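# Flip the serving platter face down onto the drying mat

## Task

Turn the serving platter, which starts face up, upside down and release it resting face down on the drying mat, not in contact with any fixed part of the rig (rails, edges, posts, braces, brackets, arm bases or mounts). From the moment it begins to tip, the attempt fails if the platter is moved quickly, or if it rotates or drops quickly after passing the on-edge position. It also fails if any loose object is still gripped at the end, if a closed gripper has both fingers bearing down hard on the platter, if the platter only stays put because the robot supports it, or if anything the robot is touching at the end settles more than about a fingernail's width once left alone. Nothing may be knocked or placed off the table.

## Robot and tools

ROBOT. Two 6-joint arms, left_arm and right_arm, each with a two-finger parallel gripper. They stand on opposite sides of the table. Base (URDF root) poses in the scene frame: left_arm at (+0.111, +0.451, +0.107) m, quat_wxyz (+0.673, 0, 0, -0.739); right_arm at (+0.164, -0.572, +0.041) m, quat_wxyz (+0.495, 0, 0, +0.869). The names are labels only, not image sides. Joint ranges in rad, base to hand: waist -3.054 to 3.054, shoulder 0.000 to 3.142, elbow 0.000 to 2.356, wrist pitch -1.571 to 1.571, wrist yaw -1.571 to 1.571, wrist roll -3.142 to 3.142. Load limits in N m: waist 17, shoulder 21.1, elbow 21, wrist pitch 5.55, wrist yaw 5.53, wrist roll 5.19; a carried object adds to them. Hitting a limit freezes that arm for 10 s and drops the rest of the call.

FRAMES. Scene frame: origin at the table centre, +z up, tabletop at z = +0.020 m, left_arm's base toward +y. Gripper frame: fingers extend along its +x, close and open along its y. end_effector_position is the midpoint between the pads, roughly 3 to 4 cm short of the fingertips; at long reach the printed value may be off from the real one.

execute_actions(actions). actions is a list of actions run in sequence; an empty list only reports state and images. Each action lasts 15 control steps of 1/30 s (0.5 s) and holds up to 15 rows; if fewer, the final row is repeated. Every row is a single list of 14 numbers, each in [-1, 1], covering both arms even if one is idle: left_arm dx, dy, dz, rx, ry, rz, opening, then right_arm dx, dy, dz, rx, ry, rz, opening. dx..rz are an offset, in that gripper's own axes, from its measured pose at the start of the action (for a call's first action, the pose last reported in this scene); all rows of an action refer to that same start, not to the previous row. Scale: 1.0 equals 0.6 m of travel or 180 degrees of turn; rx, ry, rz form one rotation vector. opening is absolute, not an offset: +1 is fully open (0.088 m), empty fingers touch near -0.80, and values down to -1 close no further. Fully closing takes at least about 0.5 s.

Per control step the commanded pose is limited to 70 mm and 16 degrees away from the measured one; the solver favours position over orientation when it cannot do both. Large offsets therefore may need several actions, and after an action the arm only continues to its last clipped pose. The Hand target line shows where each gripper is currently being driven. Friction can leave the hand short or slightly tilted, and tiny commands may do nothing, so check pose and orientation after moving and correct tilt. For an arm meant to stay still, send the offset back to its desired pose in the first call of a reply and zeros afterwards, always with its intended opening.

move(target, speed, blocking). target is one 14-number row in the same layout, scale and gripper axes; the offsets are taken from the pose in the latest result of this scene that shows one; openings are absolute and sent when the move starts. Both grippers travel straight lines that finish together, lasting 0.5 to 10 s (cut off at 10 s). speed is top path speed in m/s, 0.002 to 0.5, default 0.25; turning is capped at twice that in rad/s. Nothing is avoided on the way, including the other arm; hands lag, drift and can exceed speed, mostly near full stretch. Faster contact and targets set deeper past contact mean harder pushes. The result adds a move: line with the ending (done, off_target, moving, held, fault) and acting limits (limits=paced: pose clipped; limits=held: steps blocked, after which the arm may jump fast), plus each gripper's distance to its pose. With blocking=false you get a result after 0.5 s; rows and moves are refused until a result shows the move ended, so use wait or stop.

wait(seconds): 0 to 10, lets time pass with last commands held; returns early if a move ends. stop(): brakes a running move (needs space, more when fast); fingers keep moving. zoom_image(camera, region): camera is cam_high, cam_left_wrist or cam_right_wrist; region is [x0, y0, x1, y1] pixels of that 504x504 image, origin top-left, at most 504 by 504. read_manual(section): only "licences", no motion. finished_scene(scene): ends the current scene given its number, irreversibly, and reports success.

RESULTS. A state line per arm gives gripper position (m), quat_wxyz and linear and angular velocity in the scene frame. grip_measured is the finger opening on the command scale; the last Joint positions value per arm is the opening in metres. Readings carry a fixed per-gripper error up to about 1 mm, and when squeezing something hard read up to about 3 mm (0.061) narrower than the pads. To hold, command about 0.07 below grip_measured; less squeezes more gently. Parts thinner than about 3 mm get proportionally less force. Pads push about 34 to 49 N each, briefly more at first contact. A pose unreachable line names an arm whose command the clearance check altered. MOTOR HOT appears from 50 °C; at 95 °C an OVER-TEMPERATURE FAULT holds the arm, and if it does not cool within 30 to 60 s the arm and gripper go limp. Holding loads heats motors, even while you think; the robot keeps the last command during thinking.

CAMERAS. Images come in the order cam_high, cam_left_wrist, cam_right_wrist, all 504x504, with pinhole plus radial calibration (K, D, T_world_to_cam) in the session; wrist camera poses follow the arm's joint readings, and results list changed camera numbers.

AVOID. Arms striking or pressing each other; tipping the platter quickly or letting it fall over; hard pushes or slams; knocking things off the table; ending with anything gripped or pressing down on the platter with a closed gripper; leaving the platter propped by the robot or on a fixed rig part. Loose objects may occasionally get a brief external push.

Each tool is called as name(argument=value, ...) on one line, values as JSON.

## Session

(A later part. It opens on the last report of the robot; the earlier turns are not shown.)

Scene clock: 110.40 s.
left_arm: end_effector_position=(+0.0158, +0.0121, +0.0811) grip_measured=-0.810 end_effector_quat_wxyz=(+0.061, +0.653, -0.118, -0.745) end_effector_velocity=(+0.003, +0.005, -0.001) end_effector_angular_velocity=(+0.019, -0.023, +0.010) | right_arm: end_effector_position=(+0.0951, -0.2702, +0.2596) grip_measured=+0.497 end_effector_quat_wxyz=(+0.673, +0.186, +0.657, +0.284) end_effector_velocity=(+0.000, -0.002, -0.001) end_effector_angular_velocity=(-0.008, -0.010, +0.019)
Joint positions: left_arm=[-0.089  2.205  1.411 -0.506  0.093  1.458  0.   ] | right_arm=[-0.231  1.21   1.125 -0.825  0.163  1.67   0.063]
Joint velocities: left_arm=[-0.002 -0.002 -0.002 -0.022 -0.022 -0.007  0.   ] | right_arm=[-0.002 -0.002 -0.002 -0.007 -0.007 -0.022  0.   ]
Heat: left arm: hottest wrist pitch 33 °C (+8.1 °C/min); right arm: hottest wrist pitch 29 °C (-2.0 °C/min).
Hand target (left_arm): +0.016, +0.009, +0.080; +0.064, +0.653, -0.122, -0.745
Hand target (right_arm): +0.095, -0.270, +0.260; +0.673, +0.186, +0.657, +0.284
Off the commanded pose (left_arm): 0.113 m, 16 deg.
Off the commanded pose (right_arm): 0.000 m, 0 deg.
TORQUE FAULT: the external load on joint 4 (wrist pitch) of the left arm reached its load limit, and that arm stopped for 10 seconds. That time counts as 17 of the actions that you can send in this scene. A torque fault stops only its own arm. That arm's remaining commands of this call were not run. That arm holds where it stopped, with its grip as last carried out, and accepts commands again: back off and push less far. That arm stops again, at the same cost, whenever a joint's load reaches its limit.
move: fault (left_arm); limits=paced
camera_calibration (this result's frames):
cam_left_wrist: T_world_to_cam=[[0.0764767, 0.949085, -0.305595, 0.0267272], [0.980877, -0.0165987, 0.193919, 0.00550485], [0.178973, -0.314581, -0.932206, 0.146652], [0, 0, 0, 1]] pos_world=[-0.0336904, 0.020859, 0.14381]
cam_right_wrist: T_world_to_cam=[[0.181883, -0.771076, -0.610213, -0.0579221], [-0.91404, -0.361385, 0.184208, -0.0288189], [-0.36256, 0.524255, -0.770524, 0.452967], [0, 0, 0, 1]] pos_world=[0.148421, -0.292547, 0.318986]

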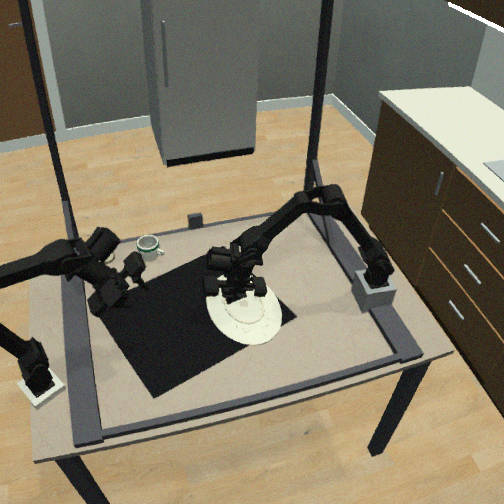

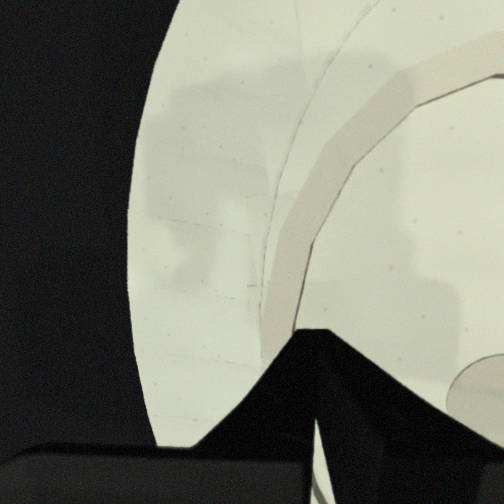

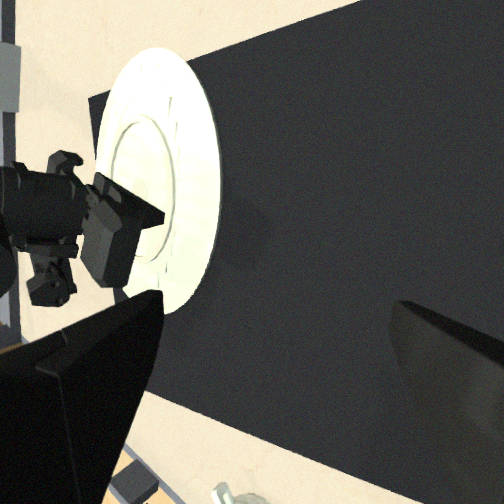

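move(target=[-0.12,-0.1,0,0,0,0,-0.9,0,0,0,0,0,0,0.5])

move(target=[-0.15,-0.25,0,0,0,0,0,0.2,0.2,0,0,0,0,0.5])

zoom_image(camera="cam_high", region=[180,230,320,370])

Scene clock: 112.93 s.
left_arm: end_effector_position=(+0.0293, +0.0854, +0.1321) grip_measured=-0.810 end_effector_quat_wxyz=(+0.060, +0.653, -0.117, -0.745) end_effector_velocity=(+0.003, +0.001, +0.003) end_effector_angular_velocity=(-0.005, -0.019, +0.010) | right_arm: end_effector_position=(+0.0951, -0.2702, +0.2596) grip_measured=+0.497 end_effector_quat_wxyz=(+0.673, +0.186, +0.657, +0.284) end_effector_velocity=(-0.001, -0.002, -0.003) end_effector_angular_velocity=(-0.014, +0.006, +0.001)
Joint positions: left_arm=[-0.089  1.863  1.119 -0.56   0.093  1.458  0.   ] | right_arm=[-0.231  1.21   1.125 -0.825  0.163  1.67   0.063]
Joint velocities: left_arm=[-0.002 -0.012 -0.002 -0.007 -0.022 -0.007  0.   ] | right_arm=[ 0.002  0.002 -0.002 -0.007 -0.007  0.007 -0.   ]
Heat: left arm: hottest wrist pitch 33 °C (+8.0 °C/min); right arm: hottest wrist pitch 28 °C (-4.0 °C/min).
Hand target (left_arm): +0.030, +0.088, +0.134; +0.060, +0.653, -0.118, -0.745
Hand target (right_arm): +0.095, -0.270, +0.260; +0.673, +0.186, +0.657, +0.284
Off the commanded pose (left_arm): 0.004 m, 0 deg.
Off the commanded pose (right_arm): 0.000 m, 0 deg.
move: done
camera_calibration (this result's frames):
cam_left_wrist: T_world_to_cam=[[0.0766242, 0.949885, -0.303064, -0.0286849], [0.980783, -0.0171085, 0.19435, -0.0164512], [0.179425, -0.312132, -0.932942, 0.214748], [0, 0, 0, 1]] pos_world=[-0.0201981, 0.0939957, 0.194851]
cam_right_wrist: T_world_to_cam=[[0.181883, -0.771076, -0.610213, -0.0579221], [-0.91404, -0.361385, 0.184208, -0.0288189], [-0.36256, 0.524255, -0.770524, 0.452967], [0, 0, 0, 1]] pos_world=[0.148421, -0.292547, 0.318986]

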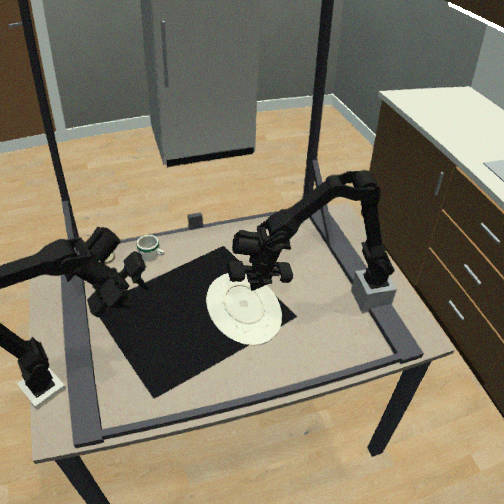

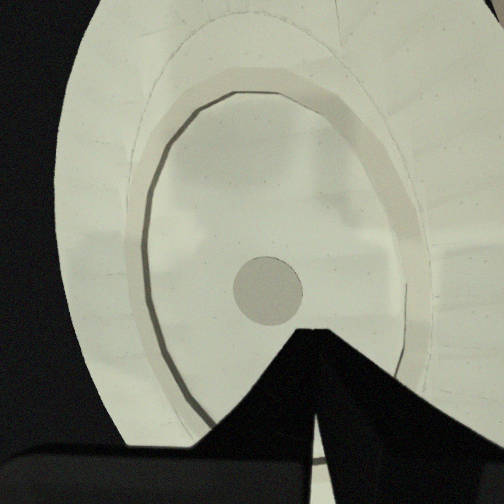

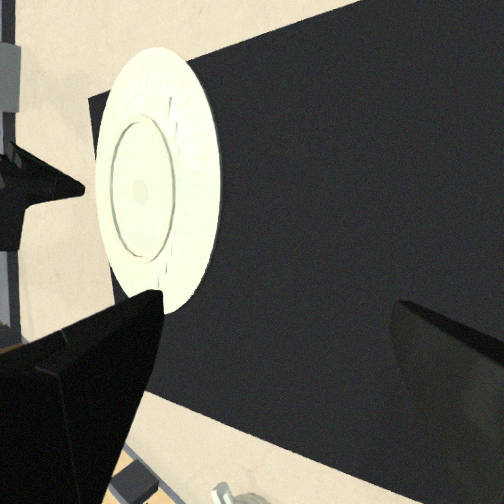

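Scene clock: 114.27 s.
left_arm: end_effector_position=(+0.0514, +0.2491, +0.1813) grip_measured=-0.002 end_effector_quat_wxyz=(+0.061, +0.653, -0.120, -0.746) end_effector_velocity=(+0.002, +0.002, +0.000) end_effector_angular_velocity=(+0.002, -0.006, +0.011) | right_arm: end_effector_position=(+0.0750, -0.1060, +0.2420) grip_measured=+0.497 end_effector_quat_wxyz=(+0.673, +0.186, +0.657, +0.283) end_effector_velocity=(+0.001, -0.002, -0.012) end_effector_angular_velocity=(-0.042, -0.008, +0.008)
Joint positions: left_arm=[-0.135  1.121  0.65  -0.823  0.081  1.415  0.039] | right_arm=[-0.308  1.83   1.641 -0.712  0.117  1.61   0.063]
Joint velocities: left_arm=[ 0.002 -0.007 -0.002 -0.007 -0.007 -0.007 -0.   ] | right_arm=[-0.002  0.017 -0.002 -0.022 -0.007 -0.007 -0.   ]
Heat: left arm: hottest wrist pitch 33 °C (+7.1 °C/min); right arm: hottest wrist pitch 28 °C (-4.0 °C/min).
Hand target (left_arm): +0.052, +0.252, +0.179; +0.060, +0.654, -0.117, -0.745
Hand target (right_arm): +0.075, -0.103, +0.241; +0.673, +0.185, +0.658, +0.284
Off the commanded pose (left_arm): 0.003 m, 0 deg.
Off the commanded pose (right_arm): 0.004 m, 0 deg.
move: done
camera_calibration (this result's frames):
cam_left_wrist: T_world_to_cam=[[0.0773749, 0.948084, -0.308464, -0.169545], [0.981089, -0.0173468, 0.192779, -0.044628], [0.17742, -0.317547, -0.931497, 0.308958], [0, 0, 0, 1]] pos_world=[0.00208735, 0.258078, 0.244098]
cam_right_wrist: T_world_to_cam=[[0.180276, -0.771428, -0.610245, 0.0616817], [-0.915054, -0.359103, 0.183631, 0.0157702], [-0.360799, 0.525303, -0.770637, 0.346038], [0, 0, 0, 1]] pos_world=[0.128161, -0.128529, 0.301415]

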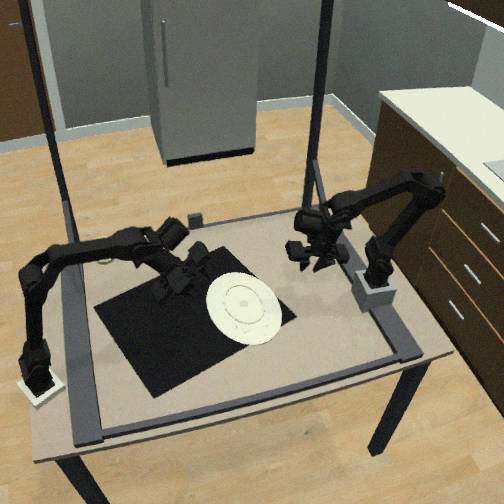

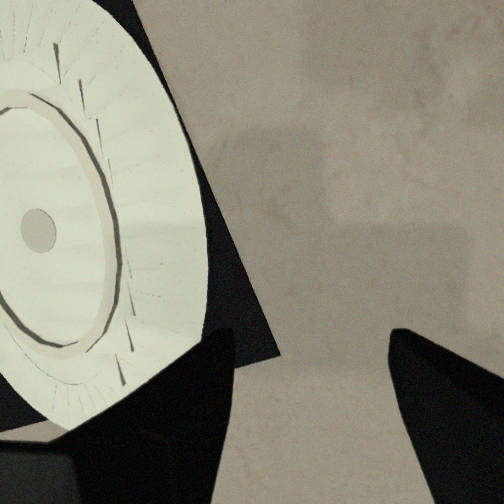

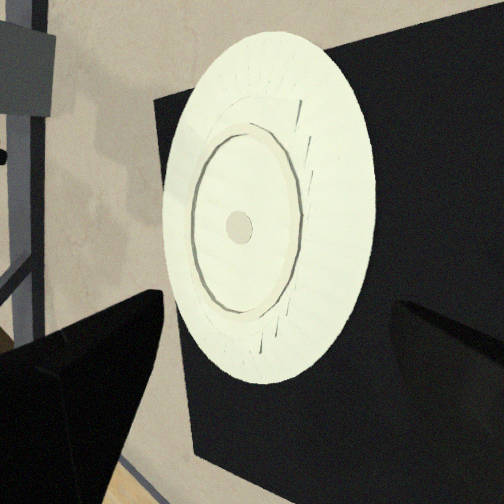

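Region (180, 230, 320, 370) of cam_high's 504x504 image, scaled by 3.600, with more detail than that image has.

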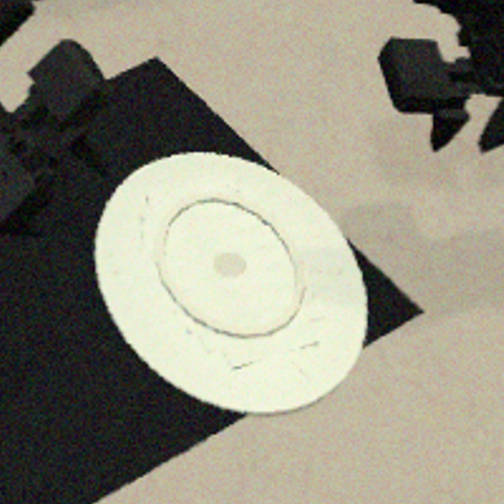

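move(target=[0.158,0.21,-0.322,0,0,0,-0.9,0,0,0,0,0,0,0.5])

move(target=[0.062,0.016,0.008,0,0,0,-0.9,0,0,0,0,0,0,0.5], speed=0.06)

Scene clock: 116.47 s.
left_arm: end_effector_position=(+0.2172, +0.0872, +0.1009) grip_measured=-0.810 end_effector_quat_wxyz=(+0.061, +0.651, -0.118, -0.748) end_effector_velocity=(-0.000, +0.001, -0.001) end_effector_angular_velocity=(+0.022, +0.005, +0.020) | right_arm: end_effector_position=(+0.0749, -0.1058, +0.2415) grip_measured=+0.497 end_effector_quat_wxyz=(+0.673, +0.186, +0.657, +0.283) end_effector_velocity=(+0.000, -0.001, +0.001) end_effector_angular_velocity=(-0.003, +0.000, +0.008)
Joint positions: left_arm=[ 0.467  1.997  1.171 -0.565  0.226  2.005  0.   ] | right_arm=[-0.308  1.831  1.642 -0.713  0.117  1.61   0.063]
Joint velocities: left_arm=[-0.002  0.007  0.012 -0.022 -0.007 -0.022  0.   ] | right_arm=[-0.002 -0.002  0.002 -0.007 -0.007 -0.007 -0.   ]
Heat: left arm: hottest wrist pitch 32 °C (+6.1 °C/min); right arm: hottest wrist pitch 28 °C (-4.0 °C/min).
Hand target (left_arm): +0.219, +0.084, +0.101; +0.062, +0.651, -0.120, -0.747
Hand target (right_arm): +0.075, -0.106, +0.242; +0.673, +0.187, +0.657, +0.284
Off the commanded pose (left_arm): 0.004 m, 0 deg.
Off the commanded pose (right_arm): 0.000 m, 0 deg.
move: done
camera_calibration (this result's frames):
cam_left_wrist: T_world_to_cam=[[0.0748468, 0.94918, -0.305703, -0.0535057], [0.982049, -0.0169332, 0.187864, -0.194337], [0.17314, -0.314277, -0.933409, 0.154076], [0, 0, 0, 1]] pos_world=[0.168177, 0.0959184, 0.163968]
cam_right_wrist: T_world_to_cam=[[0.180432, -0.772109, -0.609338, 0.0612662], [-0.915102, -0.358898, 0.183797, 0.0158675], [-0.360601, 0.524443, -0.771315, 0.345629], [0, 0, 0, 1]] pos_world=[0.1281, -0.128264, 0.301004]

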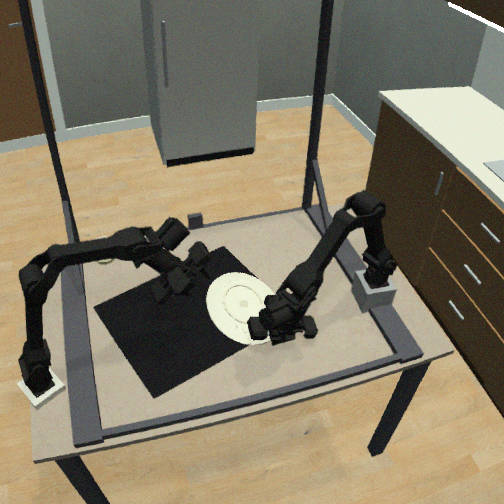

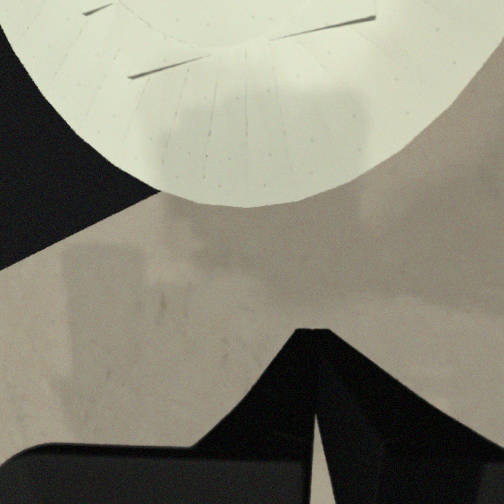

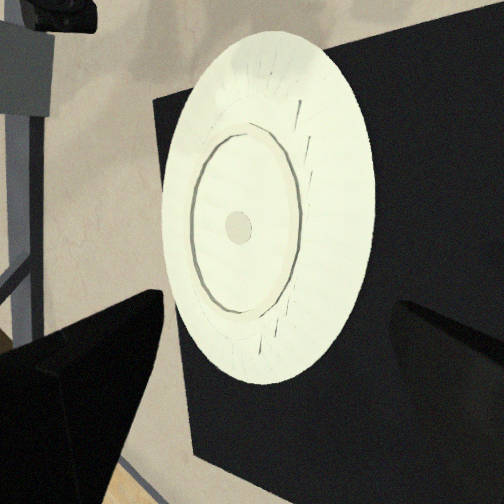

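Scene clock: 117.50 s.
left_arm: end_effector_position=(+0.2063, +0.0734, +0.0685) grip_measured=-0.810 end_effector_quat_wxyz=(+0.059, +0.650, -0.116, -0.749) end_effector_velocity=(+0.003, -0.003, +0.001) end_effector_angular_velocity=(-0.008, -0.009, +0.011) | right_arm: end_effector_position=(+0.0749, -0.1058, +0.2415) grip_measured=+0.497 end_effector_quat_wxyz=(+0.673, +0.186, +0.657, +0.283) end_effector_velocity=(-0.000, +0.001, +0.001) end_effector_angular_velocity=(+0.006, +0.003, +0.008)
Joint positions: left_arm=[ 0.425  2.101  1.178 -0.465  0.22   1.964  0.   ] | right_arm=[-0.308  1.831  1.642 -0.713  0.117  1.61   0.063]
Joint velocities: left_arm=[ 0.002  0.002  0.007  0.007 -0.007 -0.007  0.   ] | right_arm=[-0.002 -0.002 -0.002  0.007 -0.007 -0.007 -0.   ]
Heat: left arm: hottest wrist pitch 32 °C (+6.1 °C/min); right arm: hottest wrist pitch 28 °C (-4.0 °C/min).
Hand target (left_arm): +0.207, +0.069, +0.068; +0.060, +0.651, -0.118, -0.748
Hand target (right_arm): +0.075, -0.106, +0.242; +0.673, +0.186, +0.657, +0.283
Off the commanded pose (left_arm): 0.004 m, 0 deg.
Off the commanded pose (right_arm): 0.000 m, 0 deg.
move: done
camera_calibration (this result's frames):
cam_left_wrist: T_world_to_cam=[[0.0748397, 0.950807, -0.300608, -0.0499183], [0.982528, -0.0187952, 0.185163, -0.177501], [0.170404, -0.309214, -0.935601, 0.121692], [0, 0, 0, 1]] pos_world=[0.157399, 0.0817552, 0.131716]
cam_right_wrist: T_world_to_cam=[[0.180432, -0.772109, -0.609338, 0.0612662], [-0.915102, -0.358898, 0.183797, 0.0158675], [-0.360601, 0.524443, -0.771315, 0.345629], [0, 0, 0, 1]] pos_world=[0.1281, -0.128264, 0.301004]

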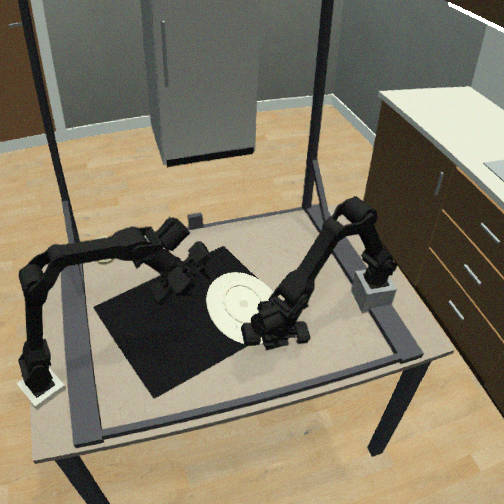

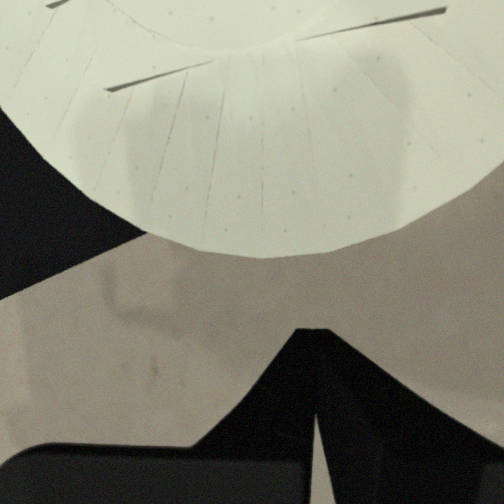

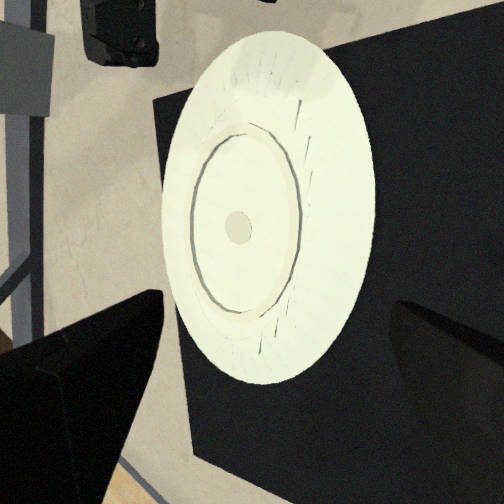

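move(target=[0.01,0,0,0,0,0,-0.9,0,0,0,0,0,0,0.5], speed=0.03)

move(target=[0.0,0.0,0.11,0,0,0,-0.9,0,0,0,0,0,0,0.5], speed=0.04)

Scene clock: 118.50 s.
left_arm: end_effector_position=(+0.2070, +0.0712, +0.0661) grip_measured=-0.810 end_effector_quat_wxyz=(+0.061, +0.651, -0.119, -0.747) end_effector_velocity=(-0.002, -0.001, +0.003) end_effector_angular_velocity=(-0.004, +0.008, +0.003) | right_arm: end_effector_position=(+0.0749, -0.1058, +0.2415) grip_measured=+0.497 end_effector_quat_wxyz=(+0.673, +0.186, +0.657, +0.283) end_effector_velocity=(+0.000, -0.002, -0.001) end_effector_angular_velocity=(-0.008, -0.010, +0.019)
Joint positions: left_arm=[ 0.425  2.109  1.179 -0.449  0.22   1.964  0.   ] | right_arm=[-0.308  1.831  1.642 -0.713  0.117  1.61   0.063]
Joint velocities: left_arm=[-0.002 -0.007  0.002 -0.007  0.007 -0.007  0.   ] | right_arm=[-0.002 -0.002 -0.002 -0.007 -0.007 -0.022 -0.   ]
Heat: left arm: hottest wrist pitch 32 °C (+5.0 °C/min); right arm: hottest wrist pitch 28 °C (-3.0 °C/min).
Hand target (left_arm): +0.206, +0.072, +0.063; +0.059, +0.650, -0.116, -0.749
Hand target (right_arm): +0.075, -0.106, +0.242; +0.673, +0.186, +0.657, +0.283
Off the commanded pose (left_arm): 0.004 m, 0 deg.
Off the commanded pose (right_arm): 0.000 m, 0 deg.
move: done
camera_calibration (this result's frames):
cam_left_wrist: T_world_to_cam=[[0.0752568, 0.948548, -0.30756, -0.0480718], [0.982066, -0.0170338, 0.187767, -0.178045], [0.172868, -0.316175, -0.932818, 0.118469], [0, 0, 0, 1]] pos_world=[0.15799, 0.0800225, 0.129156]
cam_right_wrist: T_world_to_cam=[[0.180432, -0.772109, -0.609338, 0.0612662], [-0.915102, -0.358898, 0.183797, 0.0158675], [-0.360601, 0.524443, -0.771315, 0.345629], [0, 0, 0, 1]] pos_world=[0.1281, -0.128264, 0.301004]

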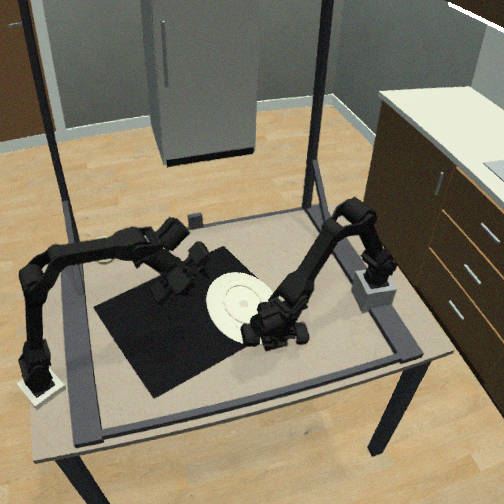

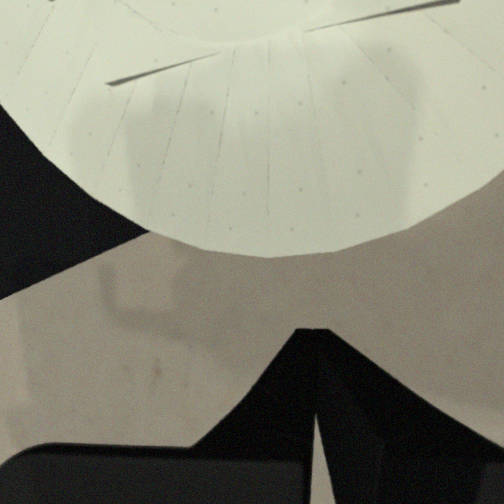

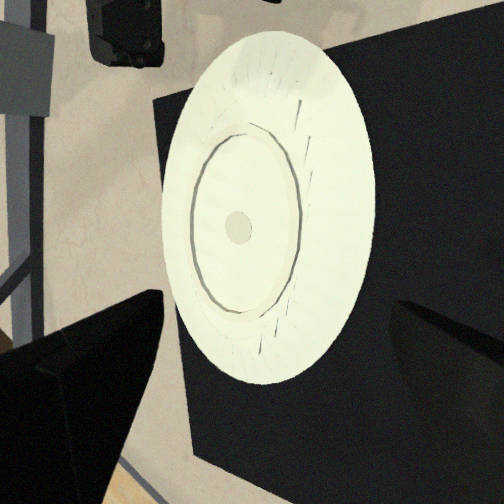

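Scene clock: 120.43 s.
left_arm: end_effector_position=(+0.1494, +0.0740, +0.0752) grip_measured=-0.810 end_effector_quat_wxyz=(+0.067, +0.656, -0.118, -0.743) end_effector_velocity=(+0.000, +0.002, +0.001) end_effector_angular_velocity=(+0.009, -0.015, +0.019) | right_arm: end_effector_position=(+0.0749, -0.1058, +0.2415) grip_measured=+0.497 end_effector_quat_wxyz=(+0.673, +0.186, +0.657, +0.283) end_effector_velocity=(-0.000, +0.000, +0.003) end_effector_angular_velocity=(+0.013, -0.007, +0.004)
Joint positions: left_arm=[ 0.263  2.024  1.081 -0.394  0.173  1.795  0.   ] | right_arm=[-0.308  1.831  1.642 -0.713  0.117  1.61   0.063]
Joint velocities: left_arm=[-0.007 -0.007 -0.002 -0.007 -0.022 -0.022  0.   ] | right_arm=[ 0.002 -0.007 -0.002  0.007  0.007 -0.007 -0.   ]
Heat: left arm: hottest wrist pitch 32 °C (+5.0 °C/min); right arm: hottest wrist pitch 28 °C (-3.0 °C/min).
Hand target (left_arm): +0.142, +0.078, +0.074; +0.061, +0.651, -0.119, -0.747
Hand target (right_arm): +0.075, -0.106, +0.242; +0.673, +0.186, +0.657, +0.283
Off the commanded pose (left_arm): 0.008 m, 1 deg.
Off the commanded pose (right_arm): 0.000 m, 0 deg.
move: done
camera_calibration (this result's frames):
cam_left_wrist: T_world_to_cam=[[0.0692491, 0.94709, -0.313409, -0.0422296], [0.979743, -0.00539152, 0.200186, -0.124553], [0.187904, -0.320923, -0.928278, 0.135552], [0, 0, 0, 1]] pos_world=[0.0994833, 0.0828255, 0.137529]
cam_right_wrist: T_world_to_cam=[[0.180432, -0.772109, -0.609338, 0.0612662], [-0.915102, -0.358898, 0.183797, 0.0158675], [-0.360601, 0.524443, -0.771315, 0.345629], [0, 0, 0, 1]] pos_world=[0.1281, -0.128264, 0.301004]

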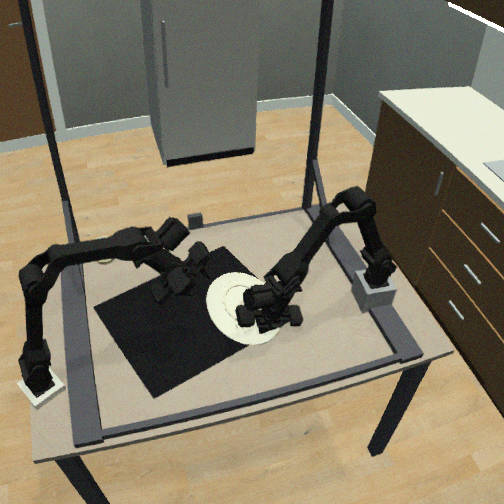

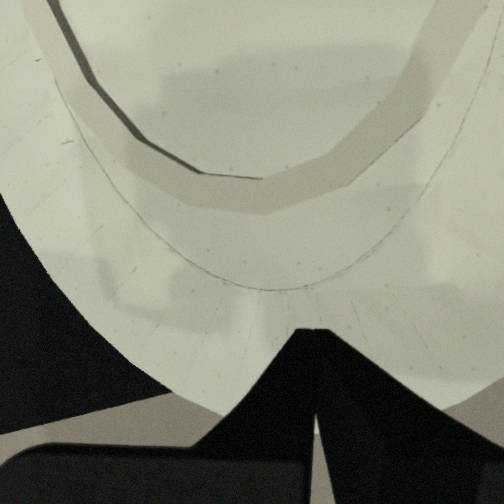

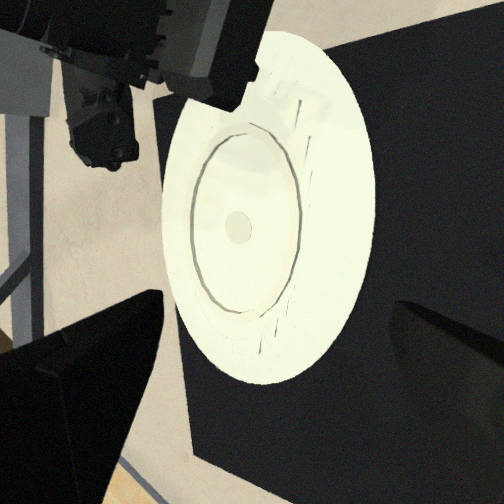

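move(target=[0.013,0.008,0.115,0,0,0,-0.9,0,0,0,0,0,0,0.5], speed=0.03)

Scene clock: 123.20 s.
left_arm: end_effector_position=(+0.1154, +0.0690, +0.0791) grip_measured=-0.810 end_effector_quat_wxyz=(+0.094, +0.685, -0.099, -0.716) end_effector_velocity=(-0.004, +0.001, +0.002) end_effector_angular_velocity=(+0.003, +0.013, +0.012) | right_arm: end_effector_position=(+0.0749, -0.1058, +0.2415) grip_measured=+0.497 end_effector_quat_wxyz=(+0.673, +0.186, +0.657, +0.283) end_effector_velocity=(+0.000, +0.000, +0.003) end_effector_angular_velocity=(+0.011, +0.004, +0.008)
Joint positions: left_arm=[ 0.126  2.     1.064 -0.362  0.052  1.604  0.   ] | right_arm=[-0.308  1.831  1.642 -0.713  0.117  1.61   0.063]
Joint velocities: left_arm=[-0.007 -0.007 -0.002 -0.007  0.007 -0.022  0.   ] | right_arm=[-0.002 -0.007 -0.002  0.007 -0.007 -0.007  0.   ]
Heat: left arm: hottest wrist pitch 31 °C (+3.0 °C/min); right arm: hottest wrist pitch 28 °C (-3.0 °C/min).
Hand target (left_arm): +0.082, +0.075, +0.077; +0.066, +0.657, -0.117, -0.742
Hand target (right_arm): +0.075, -0.106, +0.242; +0.673, +0.186, +0.657, +0.283
Off the commanded pose (left_arm): 0.036 m, 6 deg.
Off the commanded pose (right_arm): 0.000 m, 0 deg.
move: off_target (left_arm)
camera_calibration (this result's frames):
cam_left_wrist: T_world_to_cam=[[0.0193439, 0.947344, -0.319633, -0.027592], [0.960843, 0.0707712, 0.267904, -0.100489], [0.276418, -0.3123, -0.90888, 0.131649], [0, 0, 0, 1]] pos_world=[0.060698, 0.0743648, 0.137755]
cam_right_wrist: T_world_to_cam=[[0.180432, -0.772109, -0.609338, 0.0612662], [-0.915102, -0.358898, 0.183797, 0.0158675], [-0.360601, 0.524443, -0.771315, 0.345629], [0, 0, 0, 1]] pos_world=[0.1281, -0.128264, 0.301004]

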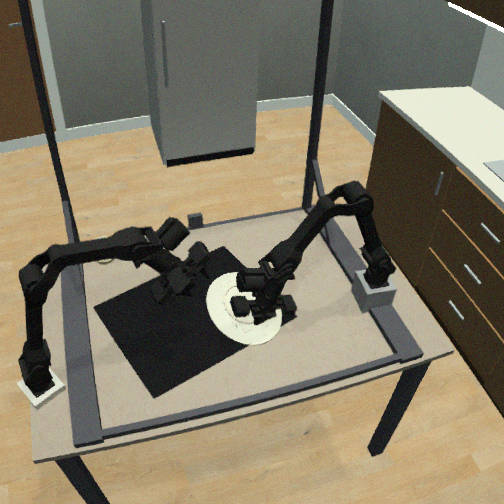

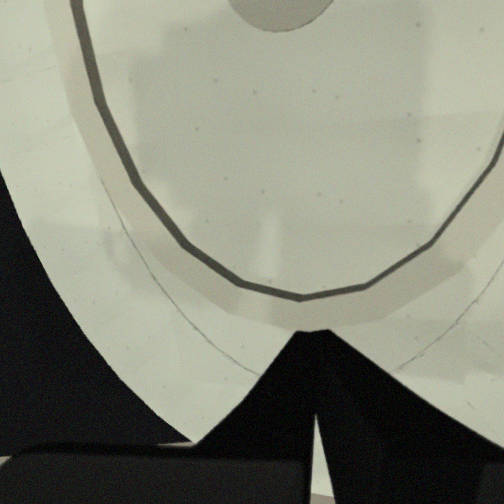

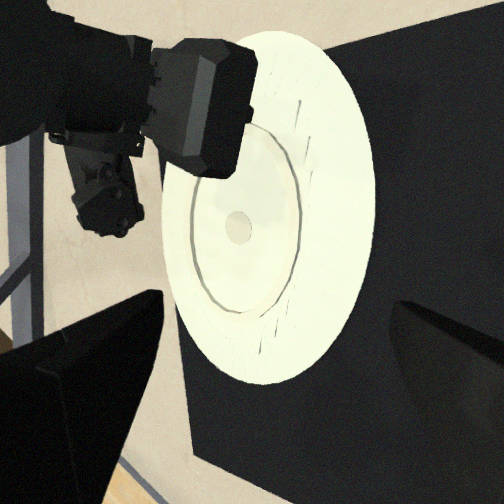

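execute_actions(actions=[[[0,0,0.09,0,0,0,-0.9,0,0,0,0,0,0,0.5]],[[0,0,0.09,0,0,0,-0.9,0,0,0,0,0,0,0.5]]])

Scene clock: 124.37 s.
left_arm: end_effector_position=(+0.0837, +0.0701, +0.0807) grip_measured=-0.810 end_effector_quat_wxyz=(+0.142, +0.743, -0.051, -0.652) end_effector_velocity=(+0.005, +0.000, +0.000) end_effector_angular_velocity=(-0.003, -0.027, +0.041) | right_arm: end_effector_position=(+0.0749, -0.1058, +0.2415) grip_measured=+0.497 end_effector_quat_wxyz=(+0.673, +0.186, +0.657, +0.283) end_effector_velocity=(+0.001, -0.002, -0.005) end_effector_angular_velocity=(-0.018, -0.003, +0.008)
Joint positions: left_arm=[-0.049  2.014  1.09  -0.402 -0.181  1.321  0.   ] | right_arm=[-0.308  1.831  1.642 -0.713  0.117  1.61   0.063]
Joint velocities: left_arm=[-0.002  0.002  0.002 -0.007 -0.037 -0.037  0.   ] | right_arm=[-0.002  0.002 -0.007 -0.007 -0.007 -0.007 -0.   ]
Heat: left arm: hottest wrist pitch 31 °C (+3.0 °C/min); right arm: hottest wrist pitch 28 °C (-3.0 °C/min).
Hand target (left_arm): +0.048, +0.068, +0.079; +0.119, +0.716, -0.074, -0.684
Hand target (right_arm): +0.075, -0.106, +0.242; +0.673, +0.186, +0.657, +0.283
Off the commanded pose (left_arm): 0.038 m, 6 deg.
Off the commanded pose (right_arm): 0.000 m, 0 deg.
camera_calibration (this result's frames):
cam_left_wrist: T_world_to_cam=[[-0.0822219, 0.942496, -0.323944, -0.0183161], [0.886283, 0.217804, 0.408734, -0.085974], [0.455787, -0.2535, -0.853227, 0.118554], [0, 0, 0, 1]] pos_world=[0.0206559, 0.0660417, 0.130361]
cam_right_wrist: T_world_to_cam=[[0.180432, -0.772109, -0.609338, 0.0612662], [-0.915102, -0.358898, 0.183797, 0.0158675], [-0.360601, 0.524443, -0.771315, 0.345629], [0, 0, 0, 1]] pos_world=[0.1281, -0.128264, 0.301004]

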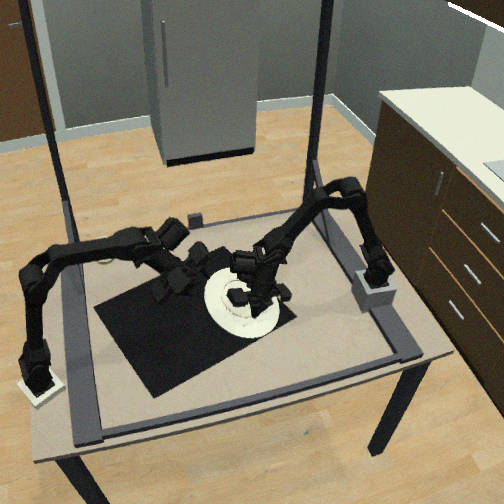

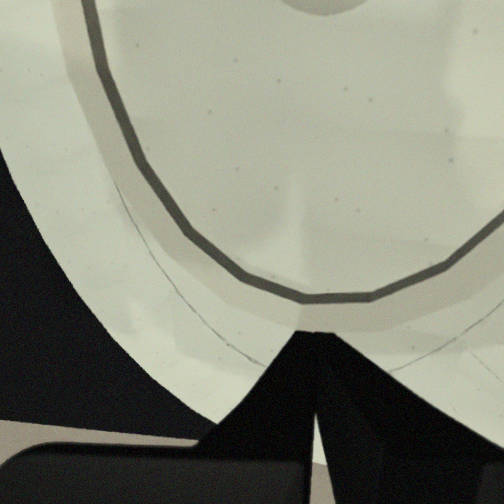

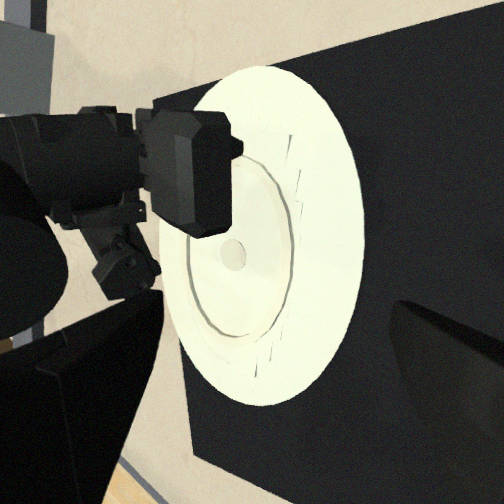

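execute_actions(actions=[[[0,0.06,0.08,0,0,0,-0.9,0,0,0,0,0,0,0.5]],[[0,0.06,0.08,0,0,0,-0.9,0,0,0,0,0,0,0.5]]])

Scene clock: 135.17 s.
left_arm: end_effector_position=(+0.0824, +0.0577, +0.0805) grip_measured=-0.810 end_effector_quat_wxyz=(+0.112, +0.799, +0.016, -0.590) end_effector_velocity=(+0.000, +0.001, -0.000) end_effector_angular_velocity=(+0.004, -0.008, +0.005) | right_arm: end_effector_position=(+0.0749, -0.1058, +0.2415) grip_measured=+0.497 end_effector_quat_wxyz=(+0.673, +0.186, +0.657, +0.283) end_effector_velocity=(-0.002, -0.002, -0.001) end_effector_angular_velocity=(-0.011, +0.020, +0.005)
Joint positions: left_arm=[-0.1    2.174  1.358 -0.705 -0.323  1.201  0.   ] | right_arm=[-0.308  1.831  1.642 -0.713  0.117  1.61   0.063]
Joint velocities: left_arm=[-0.002  0.002  0.002 -0.007 -0.007 -0.007  0.   ] | right_arm=[-0.002 -0.002 -0.002 -0.007 -0.022  0.007 -0.   ]
Heat: left arm: hottest wrist pitch 30 °C (+2.0 °C/min); right arm: hottest shoulder 28 °C (-2.0 °C/min).
Hand target (left_arm): +0.080, +0.057, +0.080; +0.113, +0.796, +0.015, -0.595
Hand target (right_arm): +0.075, -0.106, +0.242; +0.673, +0.186, +0.657, +0.283
Off the commanded pose (left_arm): 0.059 m, 5 deg.
Off the commanded pose (right_arm): 0.000 m, 0 deg.
TORQUE FAULT: the external load on joint 4 (wrist pitch) of the left arm reached its load limit, and that arm stopped for 10 seconds. That time counts as 19 of the actions that you can send in this scene. A torque fault stops only its own arm. That arm's remaining commands of this call were not run. That arm holds where it stopped, with its grip as last carried out, and accepts commands again: back off and push less far. That arm stops again, at the same cost, whenever a joint's load reaches its limit.
camera_calibration (this result's frames):
cam_left_wrist: T_world_to_cam=[[-0.124767, 0.971349, -0.202272, -0.0147905], [0.795009, 0.219846, 0.565357, -0.0872791], [0.593628, -0.0902697, -0.799661, 0.0907687], [0, 0, 0, 1]] pos_world=[0.0136595, 0.0417483, 0.118936]
cam_right_wrist: T_world_to_cam=[[0.180432, -0.772109, -0.609338, 0.0612662], [-0.915102, -0.358898, 0.183797, 0.0158675], [-0.360601, 0.524443, -0.771315, 0.345629], [0, 0, 0, 1]] pos_world=[0.1281, -0.128264, 0.301004]

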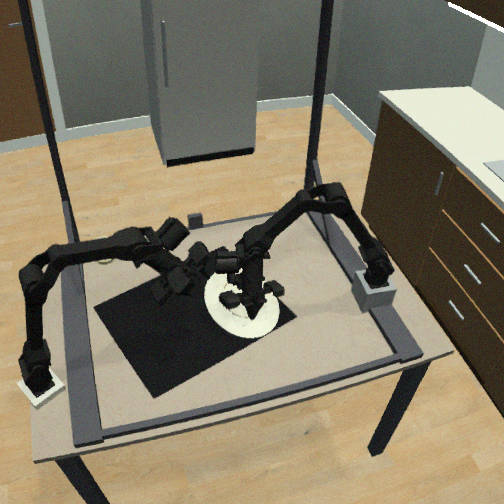

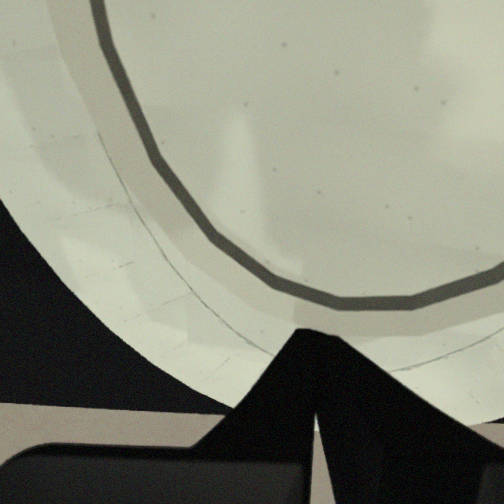

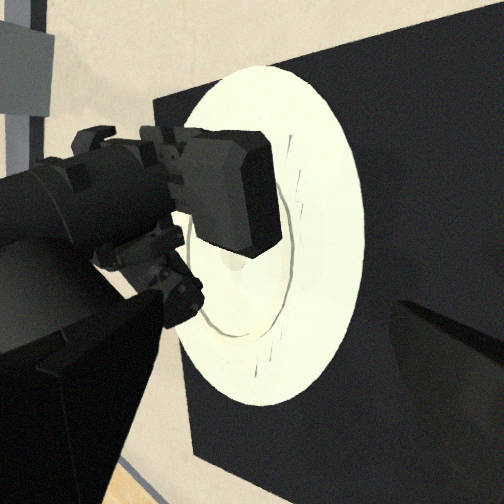

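move(target=[-0.1,-0.12,0,0,0,0,0,0,-0.15,0,0,0,0,0.5])

zoom_image(camera="cam_high", region=[180,230,320,370])

Scene clock: 137.03 s.
left_arm: end_effector_position=(+0.0533, +0.1320, +0.1232) grip_measured=-0.003 end_effector_quat_wxyz=(+0.111, +0.799, +0.017, -0.590) end_effector_velocity=(+0.001, +0.001, +0.003) end_effector_angular_velocity=(-0.011, -0.004, +0.018) | right_arm: end_effector_position=(+0.0868, -0.1719, +0.1865) grip_measured=+0.497 end_effector_quat_wxyz=(+0.672, +0.186, +0.658, +0.284) end_effector_velocity=(+0.001, -0.003, -0.005) end_effector_angular_velocity=(-0.008, -0.001, +0.008)
Joint positions: left_arm=[-0.234  1.891  1.12  -0.799 -0.325  1.06   0.039] | right_arm=[-0.299  1.592  1.147 -0.457  0.12   1.616  0.063]
Joint velocities: left_arm=[-0.002 -0.012 -0.002 -0.007 -0.007 -0.022  0.   ] | right_arm=[-0.002 -0.002 -0.017  0.007 -0.007 -0.007 -0.   ]
Heat: left arm: hottest wrist pitch 30 °C (+2.0 °C/min); right arm: hottest shoulder 28 °C (-2.0 °C/min).
Hand target (left_arm): +0.053, +0.135, +0.125; +0.112, +0.799, +0.016, -0.590
Hand target (right_arm): +0.087, -0.175, +0.185; +0.673, +0.186, +0.657, +0.283
Off the commanded pose (left_arm): 0.003 m, 0 deg.
Off the commanded pose (right_arm): 0.003 m, 0 deg.
move: done
camera_calibration (this result's frames):
cam_left_wrist: T_world_to_cam=[[-0.124329, 0.972226, -0.19829, -0.082644], [0.79507, 0.217174, 0.566303, -0.10432], [0.593638, -0.0872458, -0.799989, 0.148541], [0, 0, 0, 1]] pos_world=[-0.015513, 0.115964, 0.161521]
cam_right_wrist: T_world_to_cam=[[0.181726, -0.770902, -0.61048, -0.0251257], [-0.913828, -0.361674, 0.184689, 0.0123395], [-0.363172, 0.524311, -0.770198, 0.342134], [0, 0, 0, 1]] pos_world=[0.140095, -0.194291, 0.245893]

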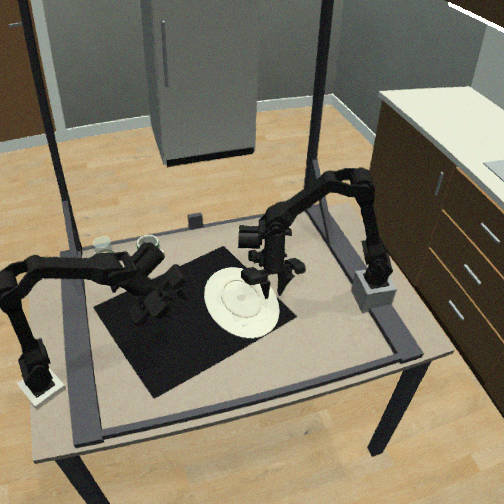

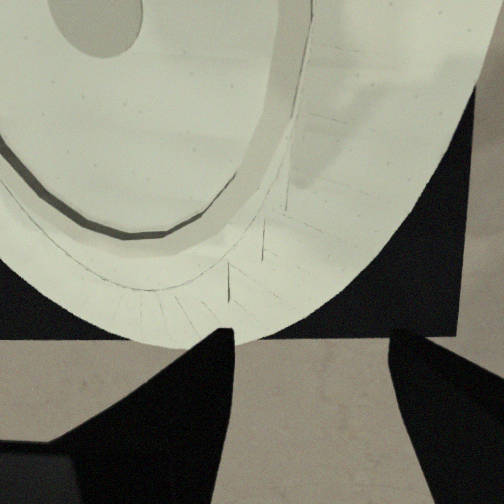

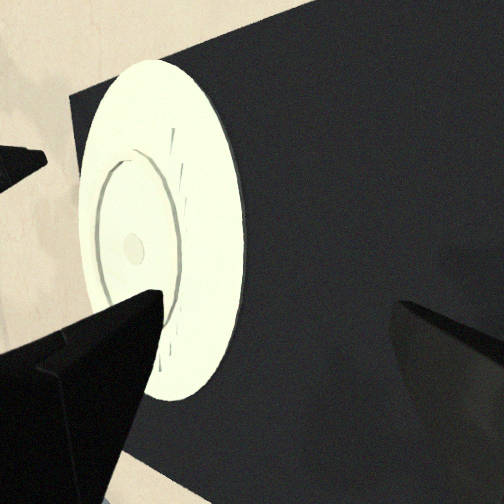

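Region (180, 230, 320, 370) of cam_high's 504x504 image, scaled by 3.600, with more detail than that image has.

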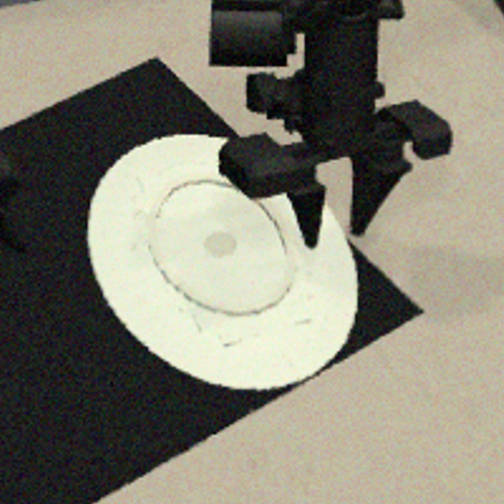

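Only a few millimetres of the rim overhang the mat, so I'm finishing here.

finished_scene(scene=2)

The scene is finished: the task was done.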